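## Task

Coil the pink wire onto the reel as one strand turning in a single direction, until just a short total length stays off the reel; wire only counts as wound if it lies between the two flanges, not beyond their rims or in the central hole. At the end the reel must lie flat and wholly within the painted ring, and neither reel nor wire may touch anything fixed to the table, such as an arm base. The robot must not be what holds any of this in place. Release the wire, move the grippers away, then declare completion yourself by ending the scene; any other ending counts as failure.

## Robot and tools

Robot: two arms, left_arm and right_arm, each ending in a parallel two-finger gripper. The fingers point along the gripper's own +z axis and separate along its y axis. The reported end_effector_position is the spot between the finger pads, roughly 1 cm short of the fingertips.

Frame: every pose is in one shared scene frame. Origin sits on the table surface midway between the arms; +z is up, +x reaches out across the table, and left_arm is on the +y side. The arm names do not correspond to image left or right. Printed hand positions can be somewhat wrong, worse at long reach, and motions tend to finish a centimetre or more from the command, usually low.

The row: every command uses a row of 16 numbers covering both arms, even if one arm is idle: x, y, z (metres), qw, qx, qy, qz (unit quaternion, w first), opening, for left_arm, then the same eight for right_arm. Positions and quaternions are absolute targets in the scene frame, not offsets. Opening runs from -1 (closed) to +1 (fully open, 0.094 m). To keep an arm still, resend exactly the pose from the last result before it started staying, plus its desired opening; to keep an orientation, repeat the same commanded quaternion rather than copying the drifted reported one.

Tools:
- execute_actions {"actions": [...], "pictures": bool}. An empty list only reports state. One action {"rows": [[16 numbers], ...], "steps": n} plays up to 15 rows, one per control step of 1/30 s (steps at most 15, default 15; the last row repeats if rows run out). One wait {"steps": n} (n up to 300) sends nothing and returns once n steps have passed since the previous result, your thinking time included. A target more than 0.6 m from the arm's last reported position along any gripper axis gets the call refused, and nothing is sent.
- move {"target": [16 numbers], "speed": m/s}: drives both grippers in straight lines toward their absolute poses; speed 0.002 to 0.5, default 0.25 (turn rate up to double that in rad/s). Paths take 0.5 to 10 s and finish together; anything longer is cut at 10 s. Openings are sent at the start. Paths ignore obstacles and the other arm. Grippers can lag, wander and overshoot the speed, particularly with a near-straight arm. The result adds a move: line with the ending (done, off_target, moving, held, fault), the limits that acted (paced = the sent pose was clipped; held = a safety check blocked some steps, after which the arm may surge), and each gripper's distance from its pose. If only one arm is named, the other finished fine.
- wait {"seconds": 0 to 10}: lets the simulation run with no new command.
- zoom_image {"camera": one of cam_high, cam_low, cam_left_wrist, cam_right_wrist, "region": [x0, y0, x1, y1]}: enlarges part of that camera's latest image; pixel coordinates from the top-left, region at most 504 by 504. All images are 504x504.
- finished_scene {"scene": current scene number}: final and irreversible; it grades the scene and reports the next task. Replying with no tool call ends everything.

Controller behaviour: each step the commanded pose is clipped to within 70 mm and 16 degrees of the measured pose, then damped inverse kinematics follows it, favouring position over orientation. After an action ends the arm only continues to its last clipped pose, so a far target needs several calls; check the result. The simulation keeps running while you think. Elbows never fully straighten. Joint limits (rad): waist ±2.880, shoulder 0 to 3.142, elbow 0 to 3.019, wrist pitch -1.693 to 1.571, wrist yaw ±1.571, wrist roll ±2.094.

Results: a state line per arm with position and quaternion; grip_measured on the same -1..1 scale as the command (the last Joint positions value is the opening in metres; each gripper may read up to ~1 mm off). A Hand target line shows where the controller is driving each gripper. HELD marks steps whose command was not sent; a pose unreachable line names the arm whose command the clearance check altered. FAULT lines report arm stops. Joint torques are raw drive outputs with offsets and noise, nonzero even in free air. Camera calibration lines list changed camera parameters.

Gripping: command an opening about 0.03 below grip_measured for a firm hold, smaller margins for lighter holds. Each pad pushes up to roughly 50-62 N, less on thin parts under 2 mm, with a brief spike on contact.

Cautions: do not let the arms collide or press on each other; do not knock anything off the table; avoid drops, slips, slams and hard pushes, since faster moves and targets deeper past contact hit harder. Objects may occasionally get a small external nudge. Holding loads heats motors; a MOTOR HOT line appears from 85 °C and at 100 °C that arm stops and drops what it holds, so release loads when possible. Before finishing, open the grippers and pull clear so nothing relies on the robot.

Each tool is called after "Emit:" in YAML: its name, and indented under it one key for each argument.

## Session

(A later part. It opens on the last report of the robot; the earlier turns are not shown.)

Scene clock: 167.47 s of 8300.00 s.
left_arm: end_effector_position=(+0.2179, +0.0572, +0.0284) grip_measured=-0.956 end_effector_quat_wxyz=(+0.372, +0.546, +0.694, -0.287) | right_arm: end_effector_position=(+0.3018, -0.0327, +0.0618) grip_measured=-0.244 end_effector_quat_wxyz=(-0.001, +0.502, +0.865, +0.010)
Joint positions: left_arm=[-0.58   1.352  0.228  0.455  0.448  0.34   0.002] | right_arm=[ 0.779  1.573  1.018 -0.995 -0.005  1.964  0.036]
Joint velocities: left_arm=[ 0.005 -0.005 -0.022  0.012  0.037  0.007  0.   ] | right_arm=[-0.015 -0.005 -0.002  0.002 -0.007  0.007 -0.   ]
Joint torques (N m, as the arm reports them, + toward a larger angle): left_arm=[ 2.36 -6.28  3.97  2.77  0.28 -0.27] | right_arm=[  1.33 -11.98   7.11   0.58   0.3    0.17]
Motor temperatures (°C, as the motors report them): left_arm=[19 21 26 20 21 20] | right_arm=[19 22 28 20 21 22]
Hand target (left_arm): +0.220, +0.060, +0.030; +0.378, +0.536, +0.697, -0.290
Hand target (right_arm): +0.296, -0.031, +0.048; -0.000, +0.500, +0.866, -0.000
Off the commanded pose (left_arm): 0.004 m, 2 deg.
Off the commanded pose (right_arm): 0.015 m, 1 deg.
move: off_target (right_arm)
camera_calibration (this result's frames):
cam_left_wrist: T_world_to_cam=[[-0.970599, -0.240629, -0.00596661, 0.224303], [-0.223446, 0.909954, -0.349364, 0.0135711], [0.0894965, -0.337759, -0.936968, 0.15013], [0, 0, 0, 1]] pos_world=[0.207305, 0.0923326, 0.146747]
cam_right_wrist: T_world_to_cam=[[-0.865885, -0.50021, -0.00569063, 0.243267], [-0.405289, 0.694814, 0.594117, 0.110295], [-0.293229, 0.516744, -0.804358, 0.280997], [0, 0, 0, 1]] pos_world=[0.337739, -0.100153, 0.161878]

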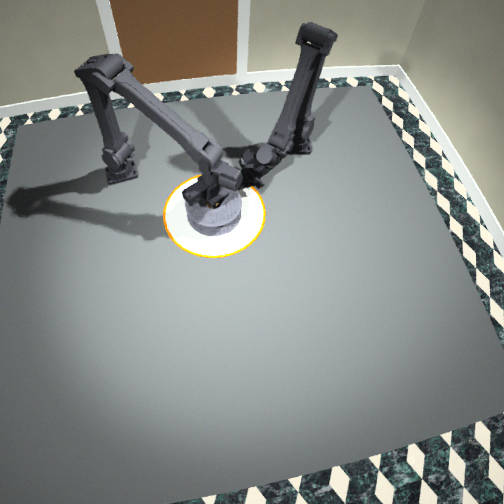

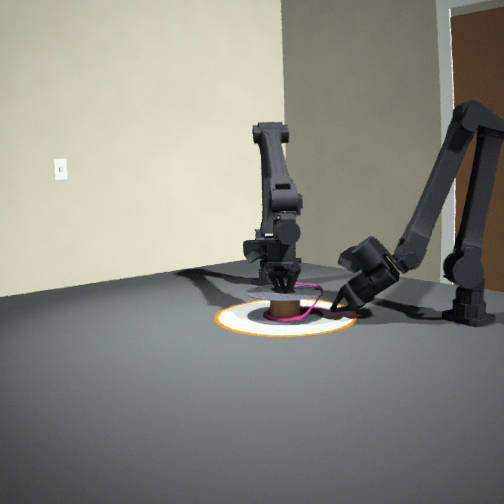

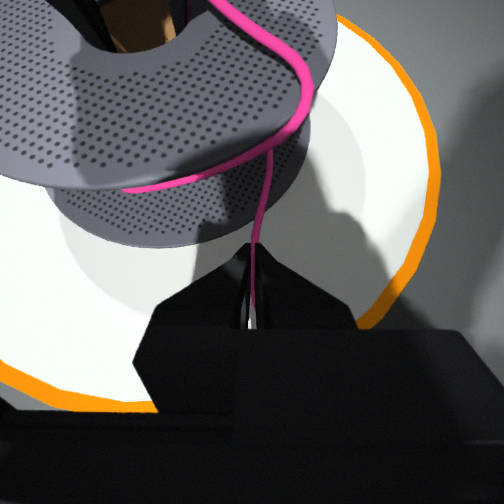

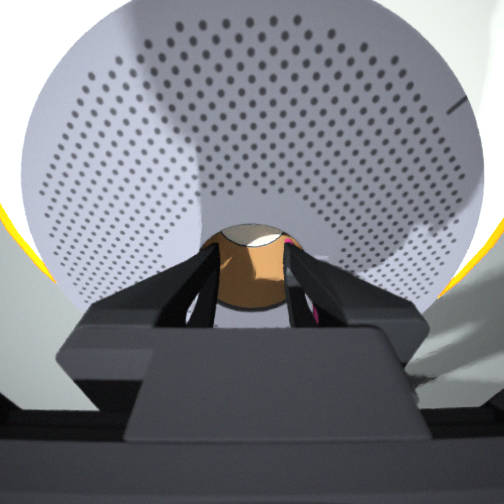

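Emit:
move:
  target: [0.22,0.06,0.03,0.378,0.535,0.697,-0.29,-0.97,0.296,-0.031,0.048,0,-0.423,0.906,0,-0.2]
  speed: 0.25

Scene clock: 176.43 s of 8300.00 s.
left_arm: end_effector_position=(+0.2182, +0.0569, +0.0289) grip_measured=-0.956 end_effector_quat_wxyz=(+0.373, +0.545, +0.694, -0.288) | right_arm: end_effector_position=(+0.3005, -0.0317, +0.0617) grip_measured=-0.243 end_effector_quat_wxyz=(+0.007, -0.408, +0.913, +0.009)
Joint positions: left_arm=[-0.58   1.352  0.228  0.458  0.448  0.335  0.002] | right_arm=[ 0.781  1.574  1.018 -0.995 -0.009  0.075  0.036]
Joint velocities: left_arm=[ 0.015 -0.005  0.007  0.017  0.007 -0.051  0.   ] | right_arm=[-0.005 -0.005  0.002  0.002 -0.037 -0.066 -0.001]
Joint torques (N m, as the arm reports them, + toward a larger angle): left_arm=[ 2.31 -6.25  3.99  2.75  0.2  -0.28] | right_arm=[  1.12 -12.14   7.24   0.7    0.38  -0.14]
Motor temperatures (°C, as the motors report them): left_arm=[19 21 26 20 22 20] | right_arm=[19 22 28 20 21 22]
Hand target (left_arm): +0.220, +0.060, +0.030; +0.378, +0.535, +0.697, -0.290
Hand target (right_arm): +0.296, -0.031, +0.048; -0.000, -0.423, +0.906, +0.000
Off the commanded pose (left_arm): 0.004 m, 1 deg.
Off the commanded pose (right_arm): 0.014 m, 2 deg.
After step 90, 1.53 s passed at rest.
move: off_target (right_arm)
camera_calibration (this result's frames):
cam_left_wrist: T_world_to_cam=[[-0.969989, -0.243121, -0.00376758, 0.224479], [-0.226295, 0.908306, -0.351811, 0.0148933], [0.0889549, -0.3404, -0.936063, 0.150756], [0, 0, 0, 1]] pos_world=[0.207702, 0.0923654, 0.147203]
cam_right_wrist: T_world_to_cam=[[0.747765, -0.663964, 0.000693173, -0.247862], [-0.546342, -0.614704, 0.568902, 0.111603], [-0.377304, -0.425783, -0.822405, 0.27649], [0, 0, 0, 1]] pos_world=[0.350636, 0.0217562, 0.164068]

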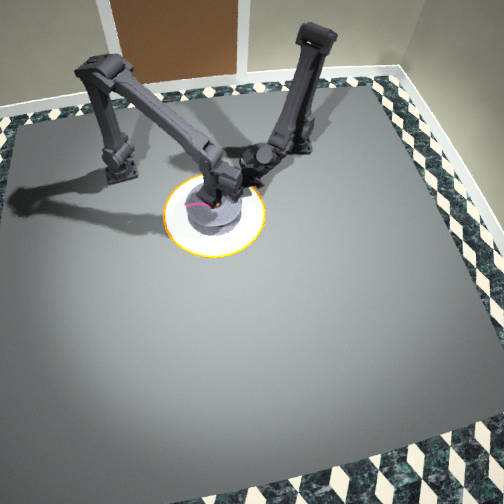

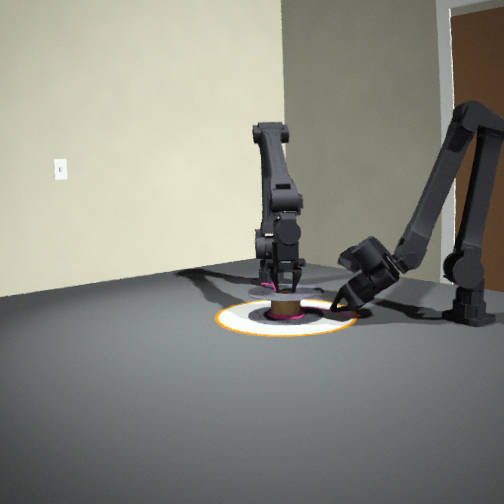

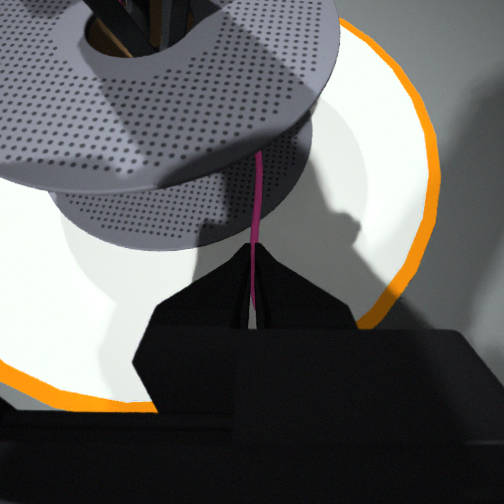

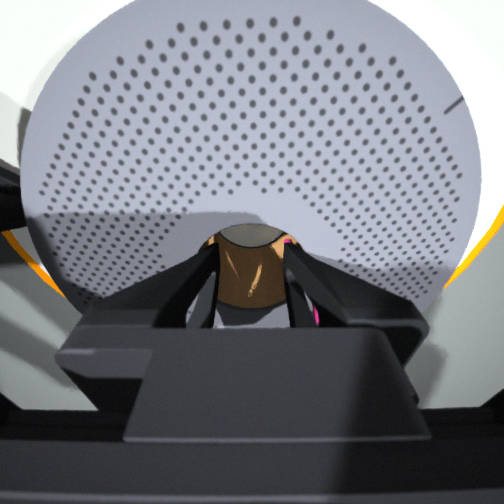

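Emit:
move:
  target: [0.22,0.06,0.03,0.378,0.535,0.697,-0.29,-0.93,0.296,-0.031,0.048,0,-0.793,0.609,0,-0.2]
  speed: 0.2

Emit:
zoom_image:
  camera: "cam_low"
  region: [200,230,400,350]

Scene clock: 185.60 s of 8300.00 s.
left_arm: end_effector_position=(+0.2188, +0.0563, +0.0299) grip_measured=-0.929 end_effector_quat_wxyz=(+0.375, +0.544, +0.693, -0.288) | right_arm: end_effector_position=(+0.2970, -0.0290, +0.0617) grip_measured=-0.242 end_effector_quat_wxyz=(-0.010, +0.781, -0.624, -0.008)
Joint positions: left_arm=[-0.58   1.352  0.228  0.464  0.448  0.335  0.003] | right_arm=[ 0.789  1.574  1.018 -0.995 -0.015 -0.87   0.036]
Joint velocities: left_arm=[-0.005 -0.005  0.002  0.012 -0.007  0.007  0.   ] | right_arm=[-0.005 -0.015 -0.007  0.017 -0.037 -0.007 -0.001]
Joint torques (N m, as the arm reports them, + toward a larger angle): left_arm=[ 2.28 -6.25  4.    2.5   0.19 -0.27] | right_arm=[  0.4  -12.09   7.25   0.66   0.52  -0.28]
Motor temperatures (°C, as the motors report them): left_arm=[19 21 26 21 22 20] | right_arm=[19 22 28 20 22 22]
Hand target (left_arm): +0.220, +0.060, +0.030; +0.378, +0.536, +0.697, -0.290
Hand target (right_arm): +0.296, -0.031, +0.048; +0.000, +0.793, -0.609, -0.000
Off the commanded pose (left_arm): 0.004 m, 1 deg.
Off the commanded pose (right_arm): 0.014 m, 3 deg.
After step 90, 3.20 s passed at rest.
move: off_target (right_arm)
camera_calibration (this result's frames):
cam_left_wrist: T_world_to_cam=[[-0.969967, -0.243142, -0.00676213, 0.224992], [-0.224846, 0.906889, -0.356366, 0.0157987], [0.0927801, -0.344142, -0.934322, 0.1508], [0, 0, 0, 1]] pos_world=[0.207795, 0.092274, 0.148047]
cam_right_wrist: T_world_to_cam=[[0.974197, 0.225051, 0.0171114, -0.285866], [0.176294, -0.806091, 0.564923, -0.108597], [0.14093, -0.54733, -0.824966, 0.119038], [0, 0, 0, 1]] pos_world=[0.280859, 0.0419482, 0.164442]

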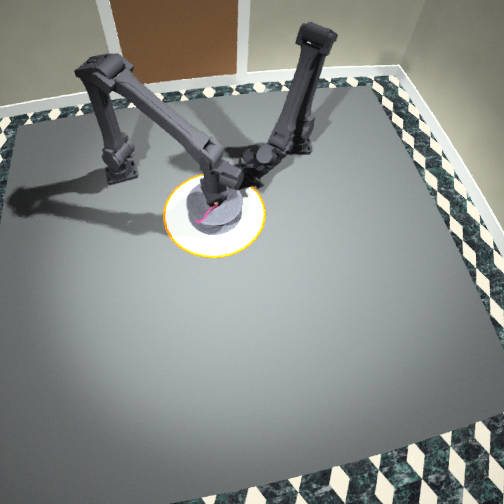

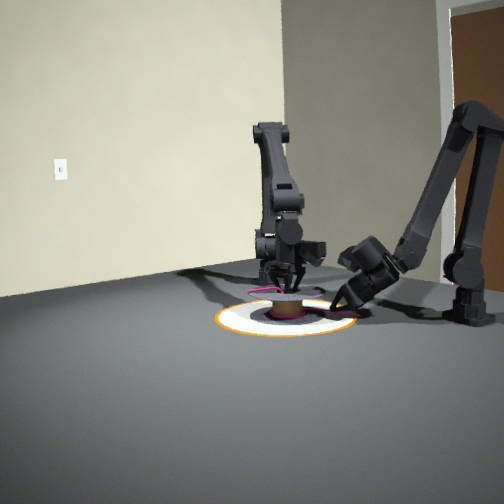

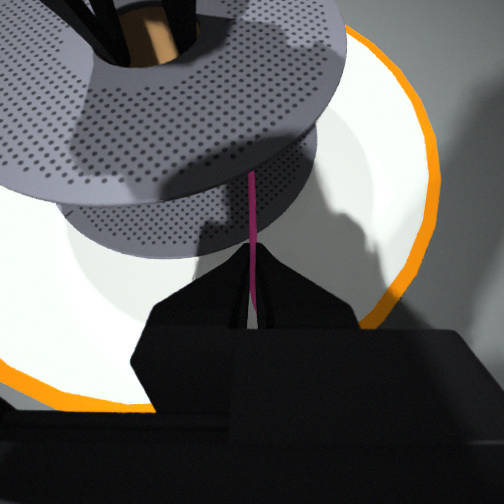

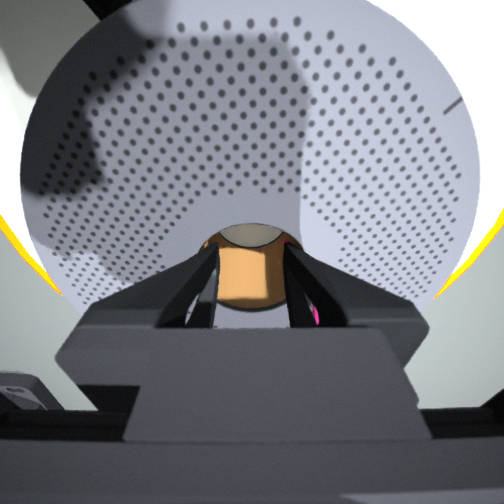

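Region (200, 230, 400, 350) of cam_low's 504x504 image, scaled by 2.520, with more detail than that image has; it fills the top 302 rows of this view, and the rest is white.

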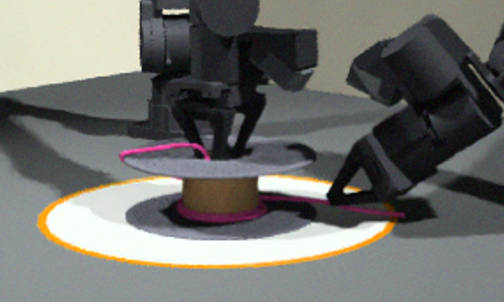

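Didn't slide (coil tightened). Open a little more, lower onto the table, and continue.

Emit:
move:
  target: [0.218,0.064,0.012,0.378,0.535,0.697,-0.29,-0.88,0.296,-0.031,0.048,0,-0.985,0.174,0,-0.2]
  speed: 0.2

Emit:
zoom_image:
  camera: "cam_low"
  region: [200,230,400,350]

Scene clock: 191.07 s of 8300.00 s.
left_arm: end_effector_position=(+0.2185, +0.0569, +0.0186) grip_measured=-0.883 end_effector_quat_wxyz=(+0.384, +0.544, +0.687, -0.291) | right_arm: end_effector_position=(+0.2975, -0.0295, +0.0617) grip_measured=-0.241 end_effector_quat_wxyz=(-0.011, +0.982, -0.189, -0.000)
Joint positions: left_arm=[-0.576  1.44   0.21   0.591  0.455  0.335  0.005] | right_arm=[ 0.789  1.574  1.018 -0.995 -0.01  -1.837  0.036]
Joint velocities: left_arm=[-0.005 -0.005 -0.017 -0.007 -0.037 -0.11  -0.   ] | right_arm=[-0.015 -0.005 -0.007 -0.007 -0.081 -0.022 -0.   ]
Joint torques (N m, as the arm reports them, + toward a larger angle): left_arm=[ 2.54 -4.81  2.99  2.47  0.13 -0.23] | right_arm=[  0.4  -12.03   7.13   0.59   0.33  -0.21]
Motor temperatures (°C, as the motors report them): left_arm=[19 21 26 21 22 20] | right_arm=[19 22 28 20 22 22]
Hand target (left_arm): +0.218, +0.064, +0.012; +0.378, +0.535, +0.697, -0.290
Hand target (right_arm): +0.296, -0.031, +0.048; +0.000, +0.985, -0.174, -0.000
Off the commanded pose (left_arm): 0.010 m, 2 deg.
Off the commanded pose (right_arm): 0.014 m, 2 deg.
move: off_target (right_arm)
camera_calibration (this result's frames):
cam_left_wrist: T_world_to_cam=[[-0.970252, -0.241652, -0.0146498, 0.224854], [-0.218687, 0.900791, -0.375168, 0.0104515], [0.103856, -0.360804, -0.926841, 0.138799], [0, 0, 0, 1]] pos_world=[0.206035, 0.0950009, 0.13586]
cam_right_wrist: T_world_to_cam=[[0.367853, 0.929296, 0.0330579, -0.0861431], [0.749888, -0.317482, 0.580408, -0.266262], [0.549866, -0.188715, -0.813655, 0.00691055], [0, 0, 0, 1]] pos_world=[0.227555, -0.0031769, 0.163011]

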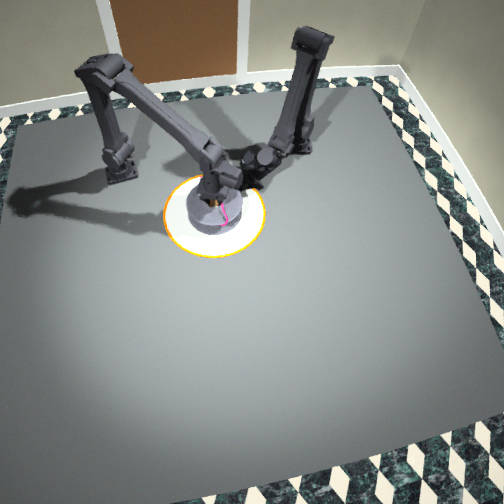

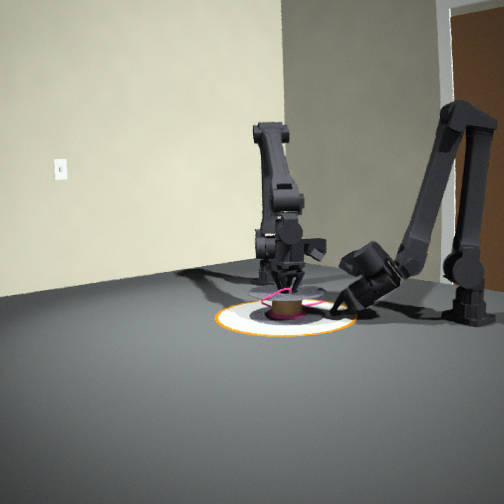

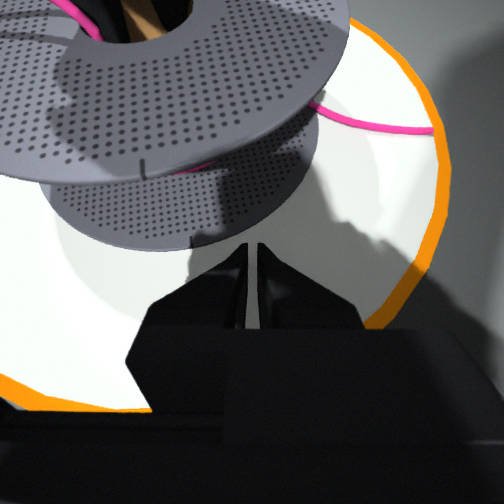

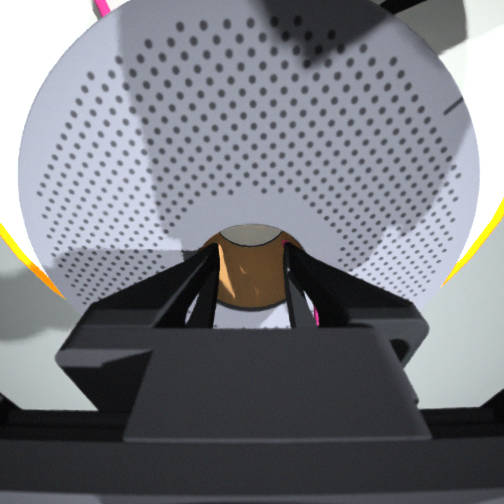

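Region (200, 230, 400, 350) of cam_low's 504x504 image, scaled by 2.520, with more detail than that image has; it fills the top 302 rows of this view, and the rest is white.

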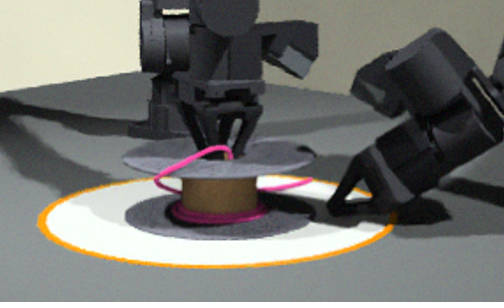

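Emit:
move:
  target: [0.21,0.11,0.12,0.335,0.552,0.718,-0.258,-0.3,0.296,-0.031,0.048,0,-0.985,0.174,0,-0.2]
  speed: 0.2

Emit:
move:
  target: [0.21,0.11,0.12,0.335,0.552,0.718,-0.258,-0.3,0.296,-0.031,0.048,0,-0.423,0.906,0,-0.2]
  speed: 0.3

Scene clock: 197.57 s of 8300.00 s.
left_arm: end_effector_position=(+0.1947, +0.1191, +0.1001) grip_measured=-0.303 end_effector_quat_wxyz=(+0.319, +0.549, +0.727, -0.259) | right_arm: end_effector_position=(+0.2975, -0.0297, +0.0617) grip_measured=-0.241 end_effector_quat_wxyz=(-0.011, +0.982, -0.188, -0.000)
Joint positions: left_arm=[-0.462  0.748  0.291 -0.388  0.486  0.449  0.033] | right_arm=[ 0.789  1.574  1.018 -0.996 -0.01  -1.84   0.036]
Joint velocities: left_arm=[ 0.005 -0.005  0.007 -0.027 -0.037  0.051 -0.   ] | right_arm=[-0.015  0.015  0.002  0.007  0.007 -0.125 -0.001]
Joint torques (N m, as the arm reports them, + toward a larger angle): left_arm=[ 2.43 -1.2  13.35  0.5   0.34  0.06] | right_arm=[  0.37 -12.02   7.13   0.61   0.34  -0.2 ]
Motor temperatures (°C, as the motors report them): left_arm=[19 21 26 21 22 20] | right_arm=[19 22 28 20 22 22]
Hand target (left_arm): +0.208, +0.113, +0.122; +0.337, +0.552, +0.719, -0.256
Hand target (right_arm): +0.296, -0.031, +0.048; +0.000, +0.985, -0.174, -0.000
Off the commanded pose (left_arm): 0.027 m, 2 deg.
Off the commanded pose (right_arm): 0.014 m, 2 deg.
After step 90, 2.37 s passed at rest.
move: off_target (left_arm, right_arm)
camera_calibration (this result's frames):
cam_left_wrist: T_world_to_cam=[[-0.963938, -0.264556, 0.0288722, 0.215179], [-0.26416, 0.937995, -0.224464, -0.030846], [0.0323015, -0.223997, -0.974054, 0.241602], [0, 0, 0, 1]] pos_world=[0.191467, 0.139978, 0.222197]
cam_right_wrist: T_world_to_cam=[[0.36467, 0.930579, 0.0322365, -0.0849094], [0.751018, -0.314418, 0.580615, -0.266532], [0.550444, -0.187523, -0.81354, 0.00676127], [0, 0, 0, 1]] pos_world=[0.227412, -0.00351966, 0.16299]

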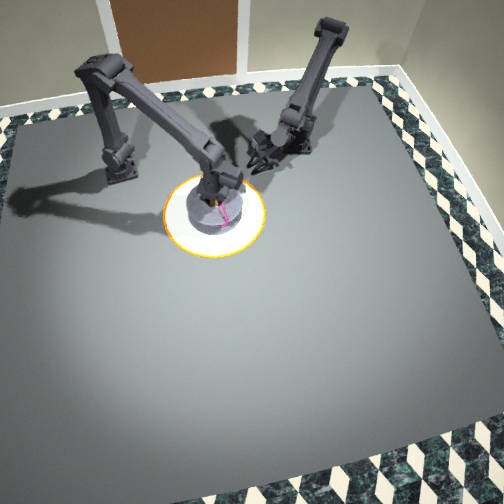

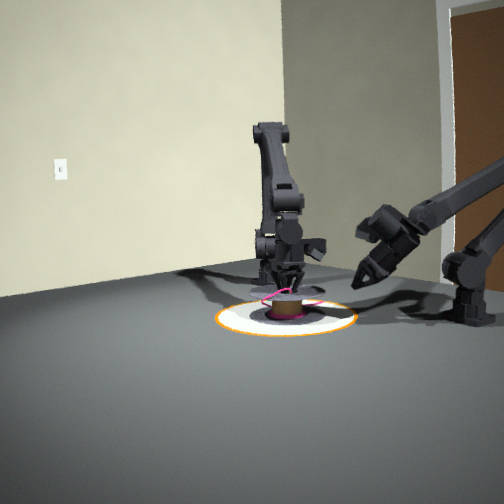

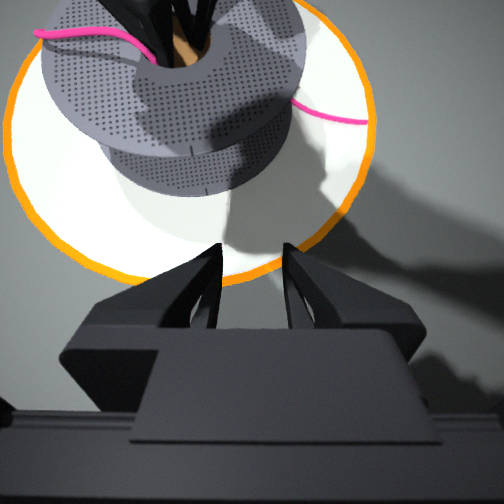

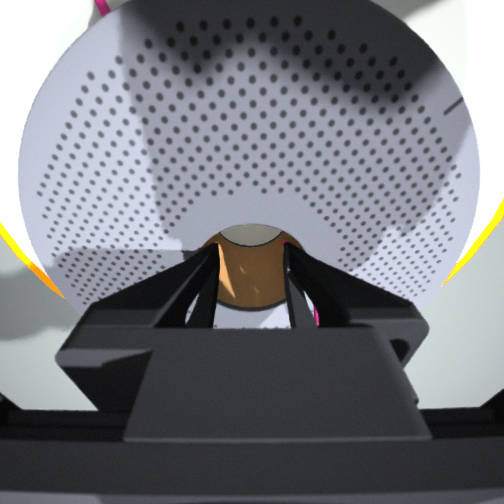

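Scene clock: 201.33 s of 8300.00 s.
left_arm: end_effector_position=(+0.1941, +0.1190, +0.0983) grip_measured=-0.303 end_effector_quat_wxyz=(+0.316, +0.550, +0.728, -0.260) | right_arm: end_effector_position=(+0.2982, -0.0304, +0.0617) grip_measured=-0.241 end_effector_quat_wxyz=(+0.007, -0.430, +0.903, +0.006)
Joint positions: left_arm=[-0.462  0.756  0.291 -0.388  0.489  0.452  0.033] | right_arm=[ 0.789  1.574  1.018 -0.997 -0.004  0.035  0.036]
Joint velocities: left_arm=[ 0.005 -0.015  0.012  0.007  0.051  0.051  0.   ] | right_arm=[-0.005 -0.005 -0.012 -0.007  0.022  0.022 -0.   ]
Joint torques (N m, as the arm reports them, + toward a larger angle): left_arm=[ 2.33 -0.42 13.4   1.14  0.34  0.06] | right_arm=[  0.38 -12.17   7.22   0.77   0.19   0.27]
Motor temperatures (°C, as the motors report them): left_arm=[19 21 28 20 22 20] | right_arm=[19 22 28 20 22 22]
Hand target (left_arm): +0.209, +0.111, +0.120; +0.335, +0.552, +0.718, -0.258
Hand target (right_arm): +0.296, -0.031, +0.048; -0.000, -0.423, +0.906, +0.000
Off the commanded pose (left_arm): 0.028 m, 2 deg.
Off the commanded pose (right_arm): 0.014 m, 1 deg.
move: off_target (left_arm, right_arm)
camera_calibration (this result's frames):
cam_left_wrist: T_world_to_cam=[[-0.964822, -0.260758, 0.033534, 0.213822], [-0.261629, 0.939743, -0.220076, -0.0324033], [0.025873, -0.221107, -0.974906, 0.240839], [0, 0, 0, 1]] pos_world=[0.191591, 0.139458, 0.220494]
cam_right_wrist: T_world_to_cam=[[0.778718, -0.627337, 0.00684307, -0.253785], [-0.518631, -0.637567, 0.569676, 0.10213], [-0.353016, -0.447166, -0.821841, 0.268226], [0, 0, 0, 1]] pos_world=[0.345282, 0.0258474, 0.163995]

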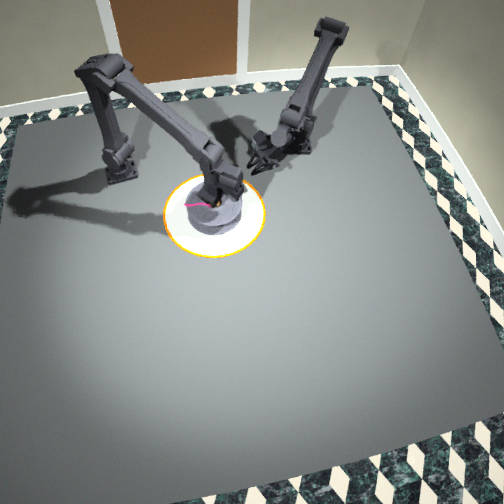

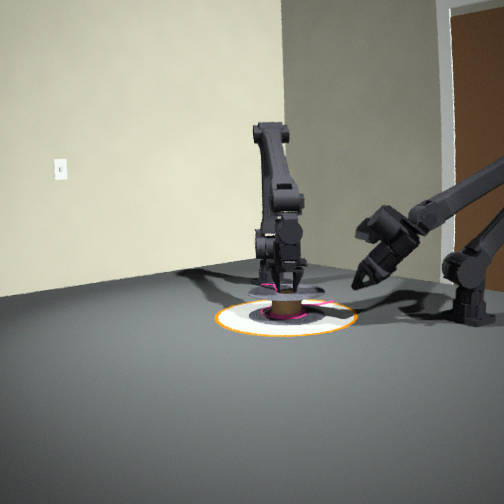

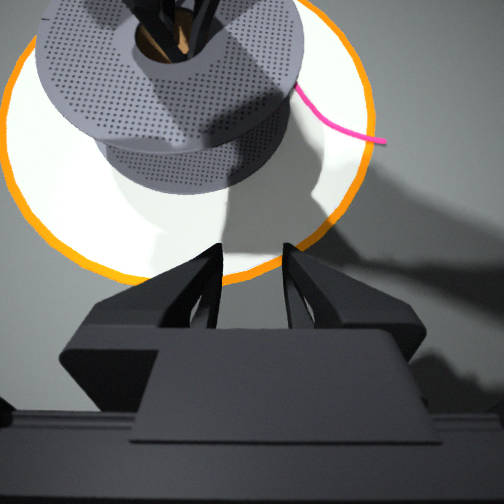

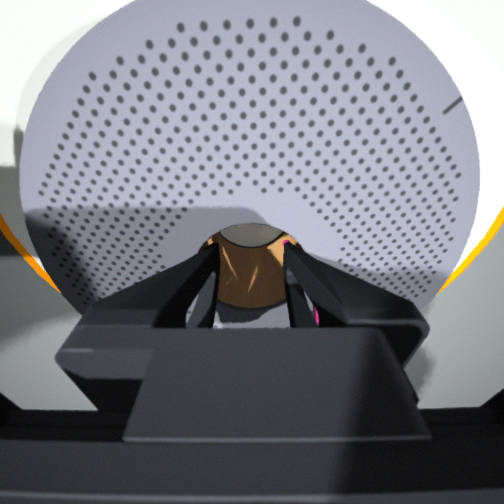

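Emit:
move:
  target: [0.115,-0.06,0.09,0.17,0,0.985,0,-0.3,0.296,-0.031,0.048,0,-0.423,0.906,0,-0.2]
  speed: 0.15

Scene clock: 210.03 s of 8300.00 s.
left_arm: end_effector_position=(+0.1150, -0.0440, +0.0795) grip_measured=-0.303 end_effector_quat_wxyz=(+0.169, -0.000, +0.986, +0.008) | right_arm: end_effector_position=(+0.2982, -0.0304, +0.0617) grip_measured=-0.241 end_effector_quat_wxyz=(+0.007, -0.429, +0.903, +0.006)
Joint positions: left_arm=[-1.281  1.533  0.994 -1.015 -0.34  -1.473  0.033] | right_arm=[ 0.789  1.574  1.018 -0.997 -0.004  0.038  0.036]
Joint velocities: left_arm=[-0.015 -0.015 -0.002 -0.017 -0.081 -0.168  0.001] | right_arm=[-0.005 -0.005 -0.027 -0.002 -0.007 -0.022  0.   ]
Joint torques (N m, as the arm reports them, + toward a larger angle): left_arm=[  0.41 -12.06  11.68  -0.75  -0.2   -0.3 ] | right_arm=[  0.38 -12.16   7.22   0.77   0.19   0.24]
Motor temperatures (°C, as the motors report them): left_arm=[19 21 30 20 22 20] | right_arm=[19 22 28 20 22 22]
Hand target (left_arm): +0.111, -0.061, +0.089; +0.168, -0.005, +0.986, -0.003
Hand target (right_arm): +0.296, -0.031, +0.048; -0.000, -0.423, +0.906, +0.000
Off the commanded pose (left_arm): 0.019 m, 1 deg.
Off the commanded pose (right_arm): 0.014 m, 1 deg.
After step 90, 0.63 s passed at rest.
move: off_target (left_arm, right_arm)
camera_calibration (this result's frames):
cam_left_wrist: T_world_to_cam=[[0.0062381, -0.999863, -0.015334, -0.0446648], [-0.960853, -0.0102408, 0.276869, 0.0950557], [-0.276988, 0.0130066, -0.960785, 0.23253], [0, 0, 0, 1]] pos_world=[0.156021, -0.0467097, 0.196409]
cam_right_wrist: T_world_to_cam=[[0.777041, -0.629414, 0.00679464, -0.253345], [-0.520305, -0.636192, 0.569686, 0.10267], [-0.354245, -0.446205, -0.821834, 0.268621], [0, 0, 0, 1]] pos_world=[0.345437, 0.0257193, 0.163994]

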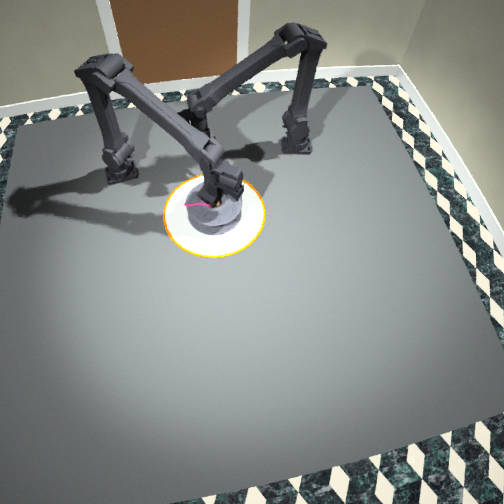

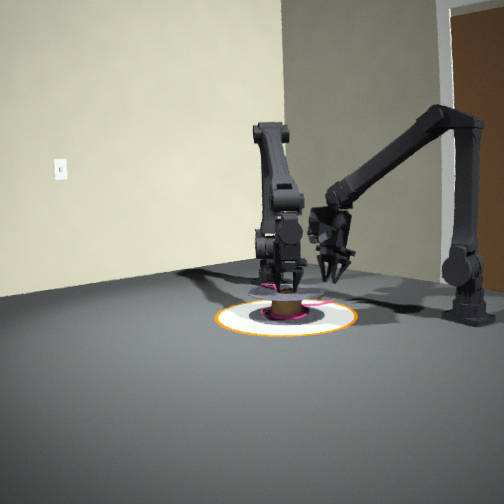

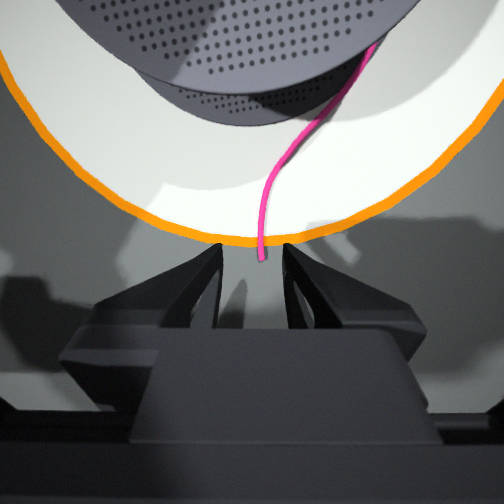

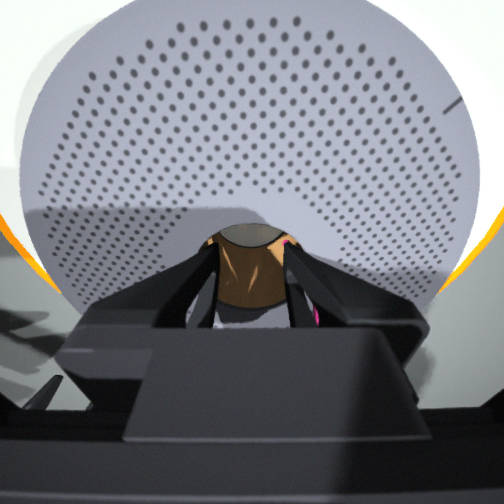

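Emit:
move:
  target: [0.113,-0.044,0.008,0.17,0,0.985,0,-0.3,0.296,-0.031,0.048,0,-0.423,0.906,0,-0.2]
  speed: 0.08

Emit:
move:
  target: [0.113,-0.044,0.008,0.17,0,0.985,0,-1,0.296,-0.031,0.048,0,-0.423,0.906,0,-0.2]

Scene clock: 216.20 s of 8300.00 s.
left_arm: end_effector_position=(+0.1155, -0.0488, +0.0201) grip_measured=-0.303 end_effector_quat_wxyz=(+0.171, -0.004, +0.985, -0.007) | right_arm: end_effector_position=(+0.2982, -0.0304, +0.0617) grip_measured=-0.241 end_effector_quat_wxyz=(+0.007, -0.429, +0.903, +0.006)
Joint positions: left_arm=[-1.282  1.628  0.918 -0.814 -0.341 -1.477  0.033] | right_arm=[ 0.789  1.574  1.018 -0.997 -0.004  0.038  0.036]
Joint velocities: left_arm=[-0.015  0.005  0.002 -0.017 -0.037 -0.022  0.   ] | right_arm=[-0.005 -0.005 -0.007  0.012  0.037 -0.066 -0.   ]
Joint torques (N m, as the arm reports them, + toward a larger angle): left_arm=[  0.98 -11.65   5.53   0.96  -0.3   -0.09] | right_arm=[  0.34 -12.14   7.22   0.78   0.19   0.24]
Motor temperatures (°C, as the motors report them): left_arm=[19 21 31 20 22 20] | right_arm=[19 22 28 20 21 22]
Hand target (left_arm): +0.113, -0.045, +0.008; +0.170, -0.000, +0.985, +0.000
Hand target (right_arm): +0.296, -0.031, +0.048; -0.000, -0.423, +0.906, +0.000
Off the commanded pose (left_arm): 0.013 m, 1 deg.
Off the commanded pose (right_arm): 0.014 m, 1 deg.
After step 90, 1.97 s passed at rest.
move: off_target (left_arm, right_arm)
camera_calibration (this result's frames):
cam_left_wrist: T_world_to_cam=[[0.00876703, -0.99984, 0.0156117, -0.0512244], [-0.961933, -0.00416803, 0.273253, 0.112402], [-0.273144, -0.017413, -0.961816, 0.173762], [0, 0, 0, 1]] pos_world=[0.156035, -0.0477219, 0.137212]
cam_right_wrist: T_world_to_cam=[[0.777041, -0.629414, 0.00679464, -0.253345], [-0.520305, -0.636192, 0.569686, 0.10267], [-0.354245, -0.446205, -0.821834, 0.268621], [0, 0, 0, 1]] pos_world=[0.345437, 0.0257193, 0.163994]

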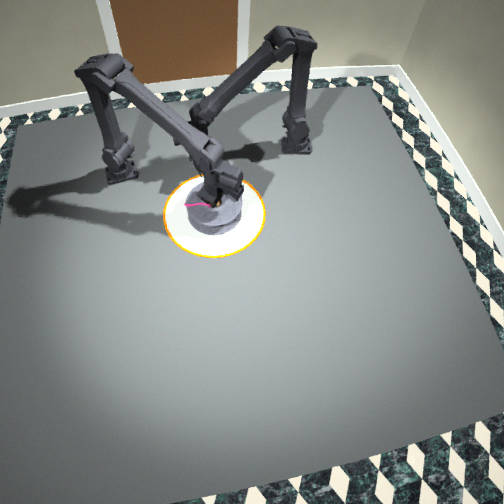

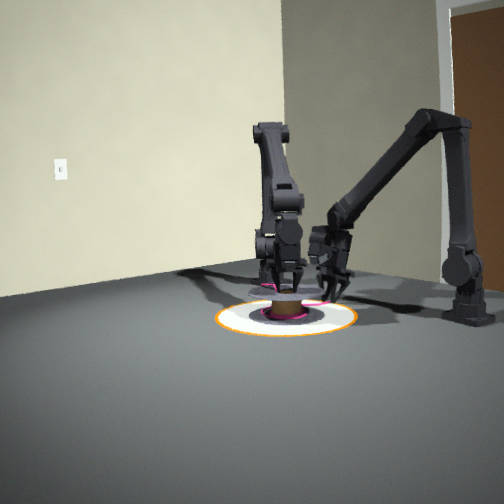

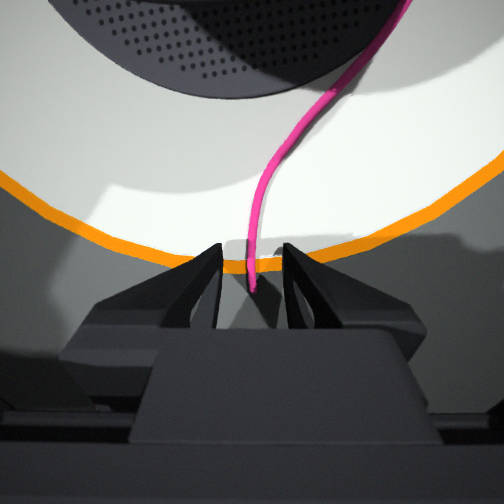

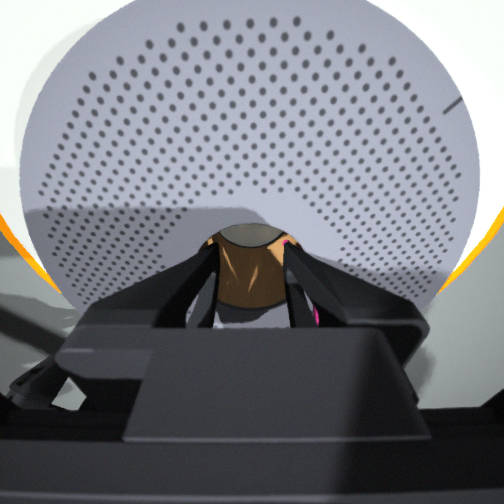

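Scene clock: 216.90 s of 8300.00 s.
left_arm: end_effector_position=(+0.1155, -0.0488, +0.0202) grip_measured=-0.970 end_effector_quat_wxyz=(+0.171, -0.004, +0.985, -0.007) | right_arm: end_effector_position=(+0.2982, -0.0304, +0.0617) grip_measured=-0.241 end_effector_quat_wxyz=(+0.007, -0.429, +0.903, +0.006)
Joint positions: left_arm=[-1.282  1.627  0.918 -0.814 -0.341 -1.477  0.001] | right_arm=[ 0.789  1.574  1.018 -0.997 -0.004  0.038  0.036]
Joint velocities: left_arm=[-0.005 -0.015 -0.002  0.017 -0.022  0.007 -0.   ] | right_arm=[-0.015 -0.015  0.007 -0.017  0.066  0.022  0.001]
Joint torques (N m, as the arm reports them, + toward a larger angle): left_arm=[  1.02 -12.25   5.32   0.97  -0.32  -0.11] | right_arm=[  0.34 -12.13   7.22   0.77   0.2    0.24]
Motor temperatures (°C, as the motors report them): left_arm=[19 21 30 20 22 20] | right_arm=[19 22 28 20 21 22]
Hand target (left_arm): +0.113, -0.044, +0.008; +0.170, -0.000, +0.985, +0.000
Hand target (right_arm): +0.296, -0.031, +0.048; -0.000, -0.423, +0.906, +0.000
Off the commanded pose (left_arm): 0.013 m, 1 deg.
Off the commanded pose (right_arm): 0.014 m, 1 deg.
move: off_target (left_arm, right_arm)
camera_calibration (this result's frames):
cam_left_wrist: T_world_to_cam=[[0.00876646, -0.999834, 0.0159917, -0.051276], [-0.961943, -0.00406426, 0.27322, 0.112372], [-0.273109, -0.0177783, -0.961819, 0.173884], [0, 0, 0, 1]] pos_world=[0.156034, -0.0477194, 0.137362]
cam_right_wrist: T_world_to_cam=[[0.777041, -0.629414, 0.00679464, -0.253345], [-0.520305, -0.636192, 0.569686, 0.10267], [-0.354245, -0.446205, -0.821834, 0.268621], [0, 0, 0, 1]] pos_world=[0.345437, 0.0257193, 0.163994]

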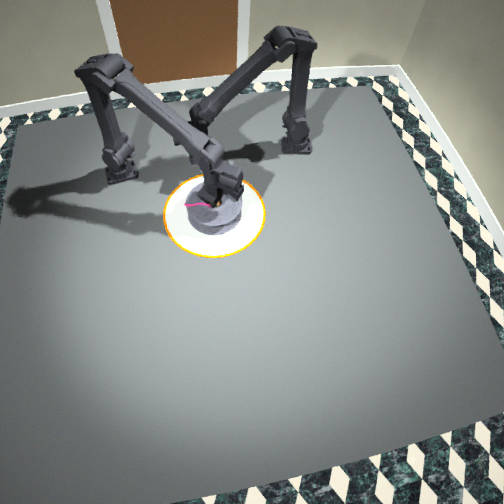

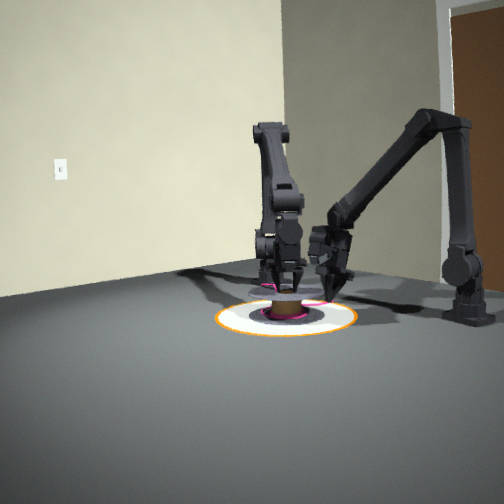

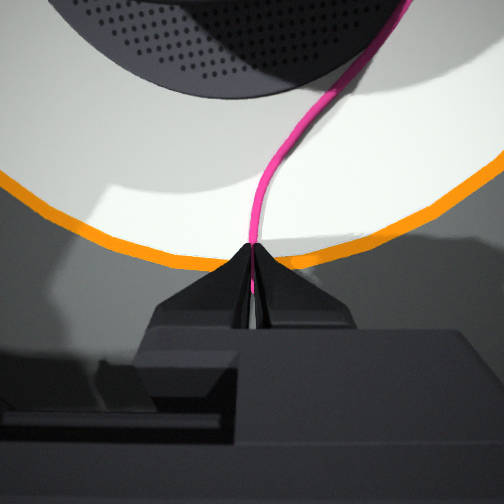

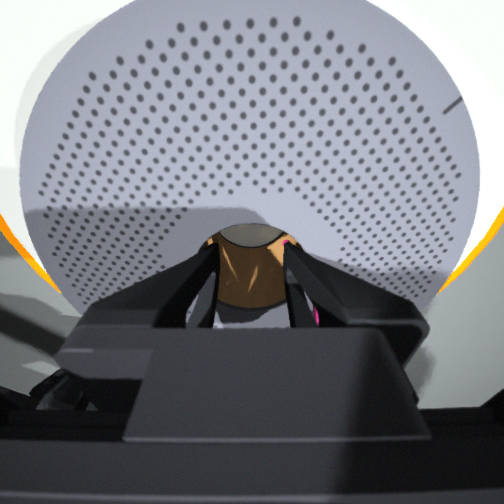

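Emit:
move:
  target: [0.222,0.062,0.04,0.378,0.535,0.697,-0.29,-1,0.296,-0.031,0.048,0,-0.423,0.906,0,-0.2]
  speed: 0.12

Emit:
move:
  target: [0.222,0.062,0.04,0.378,0.535,0.697,-0.29,-1,0.296,-0.031,0.048,0,-0.985,0.174,0,-0.2]
  speed: 0.2

Emit:
zoom_image:
  camera: "cam_low"
  region: [200,230,400,350]

Scene clock: 227.93 s of 8300.00 s.
left_arm: end_effector_position=(+0.2255, +0.0601, +0.0430) grip_measured=-0.972 end_effector_quat_wxyz=(+0.370, +0.538, +0.699, -0.293) | right_arm: end_effector_position=(+0.2982, -0.0304, +0.0617) grip_measured=-0.241 end_effector_quat_wxyz=(+0.007, -0.429, +0.903, +0.006)
Joint positions: left_arm=[-0.546  1.282  0.248  0.359  0.478  0.338  0.001] | right_arm=[ 0.789  1.574  1.018 -0.997 -0.004  0.038  0.036]
Joint velocities: left_arm=[-0.005 -0.015 -0.002  0.002  0.007  0.022 -0.001] | right_arm=[-0.015 -0.005 -0.017  0.012  0.022 -0.037 -0.002]
Joint torques (N m, as the arm reports them, + toward a larger angle): left_arm=[ 2.3  -4.78  4.85  2.82  0.3   0.08] | right_arm=[  0.41 -12.16   7.23   0.77   0.19   0.24]
Motor temperatures (°C, as the motors report them): left_arm=[19 21 29 20 22 20] | right_arm=[19 22 28 20 21 22]
Hand target (left_arm): +0.227, +0.063, +0.040; +0.375, +0.541, +0.695, -0.290
Hand target (right_arm): +0.296, -0.031, +0.048; -0.000, -0.423, +0.906, +0.000
Off the commanded pose (left_arm): 0.005 m, 1 deg.
Off the commanded pose (right_arm): 0.014 m, 1 deg.
After step 90, 1.57 s passed at rest.
move: off_target (right_arm)
camera_calibration (this result's frames):
cam_left_wrist: T_world_to_cam=[[-0.967708, -0.251656, 0.0145224, 0.231542], [-0.240342, 0.903759, -0.354197, 0.0221508], [0.0760112, -0.34625, -0.935058, 0.167634], [0, 0, 0, 1]] pos_world=[0.216647, 0.0962933, 0.161231]
cam_right_wrist: T_world_to_cam=[[0.777041, -0.629414, 0.00679464, -0.253345], [-0.520305, -0.636192, 0.569686, 0.10267], [-0.354245, -0.446205, -0.821834, 0.268621], [0, 0, 0, 1]] pos_world=[0.345437, 0.0257193, 0.163994]

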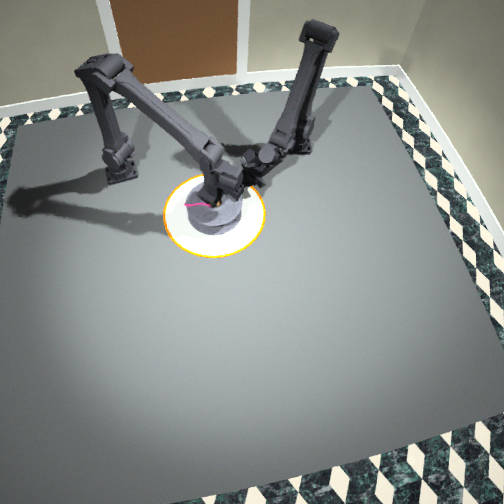

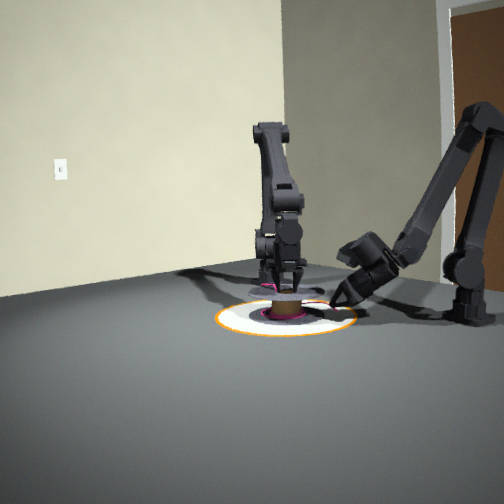

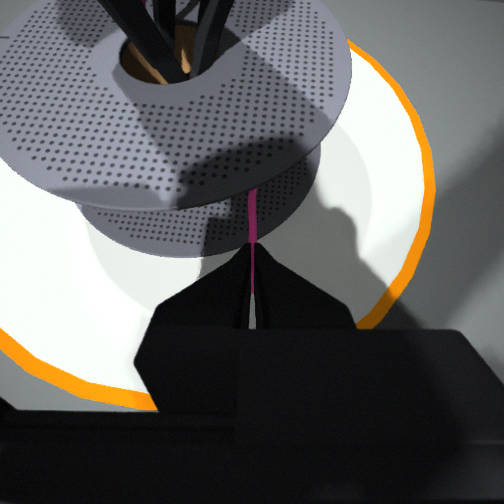

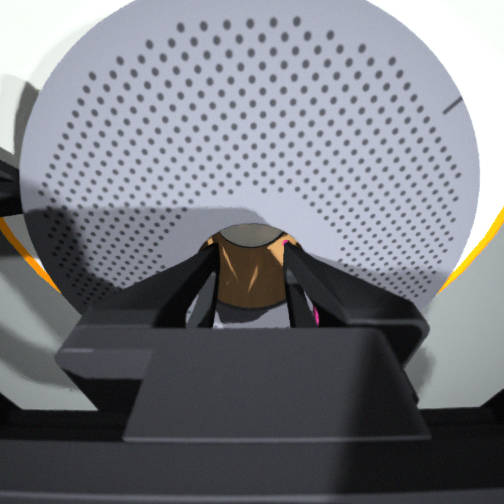

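Scene clock: 233.20 s of 8300.00 s.
left_arm: end_effector_position=(+0.2280, +0.0598, +0.0457) grip_measured=-0.972 end_effector_quat_wxyz=(+0.382, +0.536, +0.695, -0.289) | right_arm: end_effector_position=(+0.2973, -0.0297, +0.0617) grip_measured=-0.241 end_effector_quat_wxyz=(-0.011, +0.981, -0.194, -0.001)
Joint positions: left_arm=[-0.547  1.282  0.241  0.391  0.466  0.338  0.001] | right_arm=[ 0.789  1.574  1.018 -0.997 -0.011 -1.828  0.036]
Joint velocities: left_arm=[-0.005 -0.005  0.012 -0.007  0.066  0.007  0.   ] | right_arm=[-0.005  0.005 -0.012 -0.002  0.022 -0.051  0.   ]
Joint torques (N m, as the arm reports them, + toward a larger angle): left_arm=[ 0.58 -4.86  4.19  2.54 -0.06 -0.22] | right_arm=[  0.22 -11.99   7.14   0.64   0.36  -0.31]
Motor temperatures (°C, as the motors report them): left_arm=[19 21 28 20 22 20] | right_arm=[19 22 28 20 21 22]
Hand target (left_arm): +0.222, +0.062, +0.040; +0.378, +0.535, +0.697, -0.290
Hand target (right_arm): +0.296, -0.031, +0.048; +0.000, +0.985, -0.174, -0.000
Off the commanded pose (left_arm): 0.009 m, 1 deg.
Off the commanded pose (right_arm): 0.014 m, 3 deg.
move: off_target (right_arm)
camera_calibration (this result's frames):
cam_left_wrist: T_world_to_cam=[[-0.965566, -0.260099, -0.00559494, 0.234844], [-0.239636, 0.897563, -0.370075, 0.0248837], [0.101278, -0.355991, -0.928985, 0.164358], [0, 0, 0, 1]] pos_world=[0.216075, 0.0972582, 0.163209]
cam_right_wrist: T_world_to_cam=[[0.376383, 0.925924, 0.0316395, -0.0883475], [0.74778, -0.323775, 0.579651, -0.265646], [0.546956, -0.194511, -0.814251, 0.00773894], [0, 0, 0, 1]] pos_world=[0.227664, -0.00270113, 0.163078]

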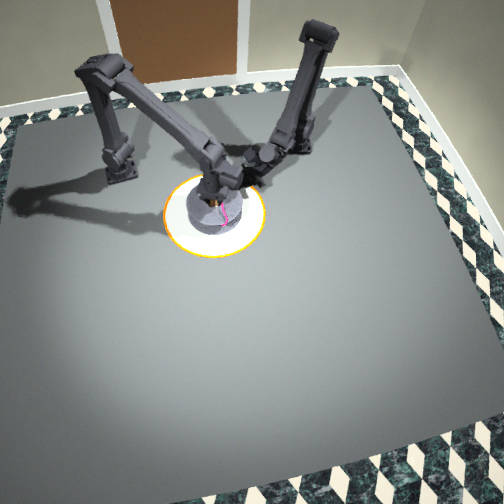

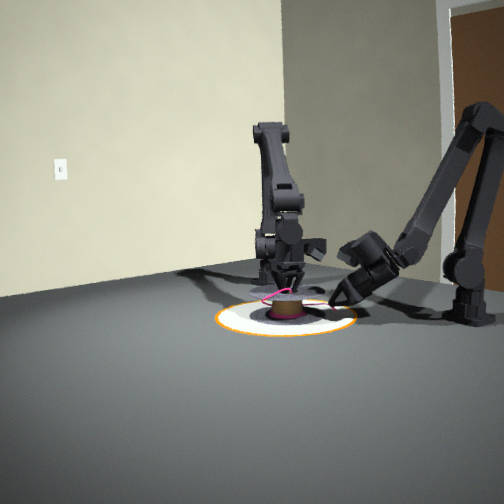

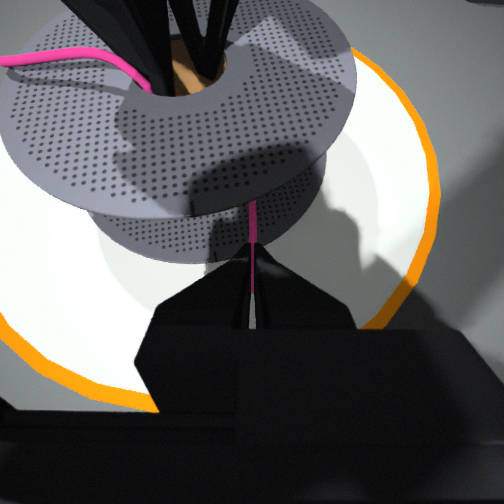

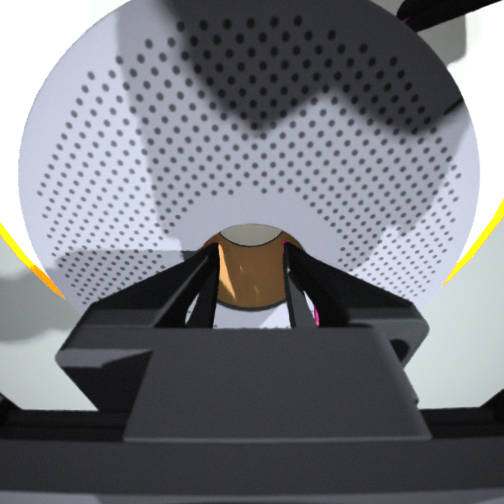

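Region (200, 230, 400, 350) of cam_low's 504x504 image, scaled by 2.520, with more detail than that image has; it fills the top 302 rows of this view, and the rest is white.

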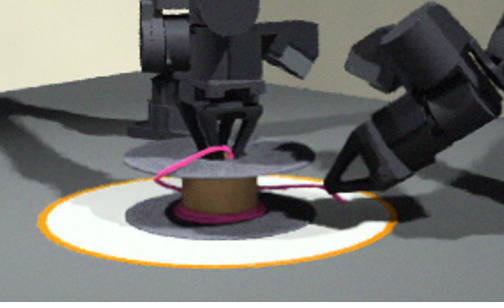

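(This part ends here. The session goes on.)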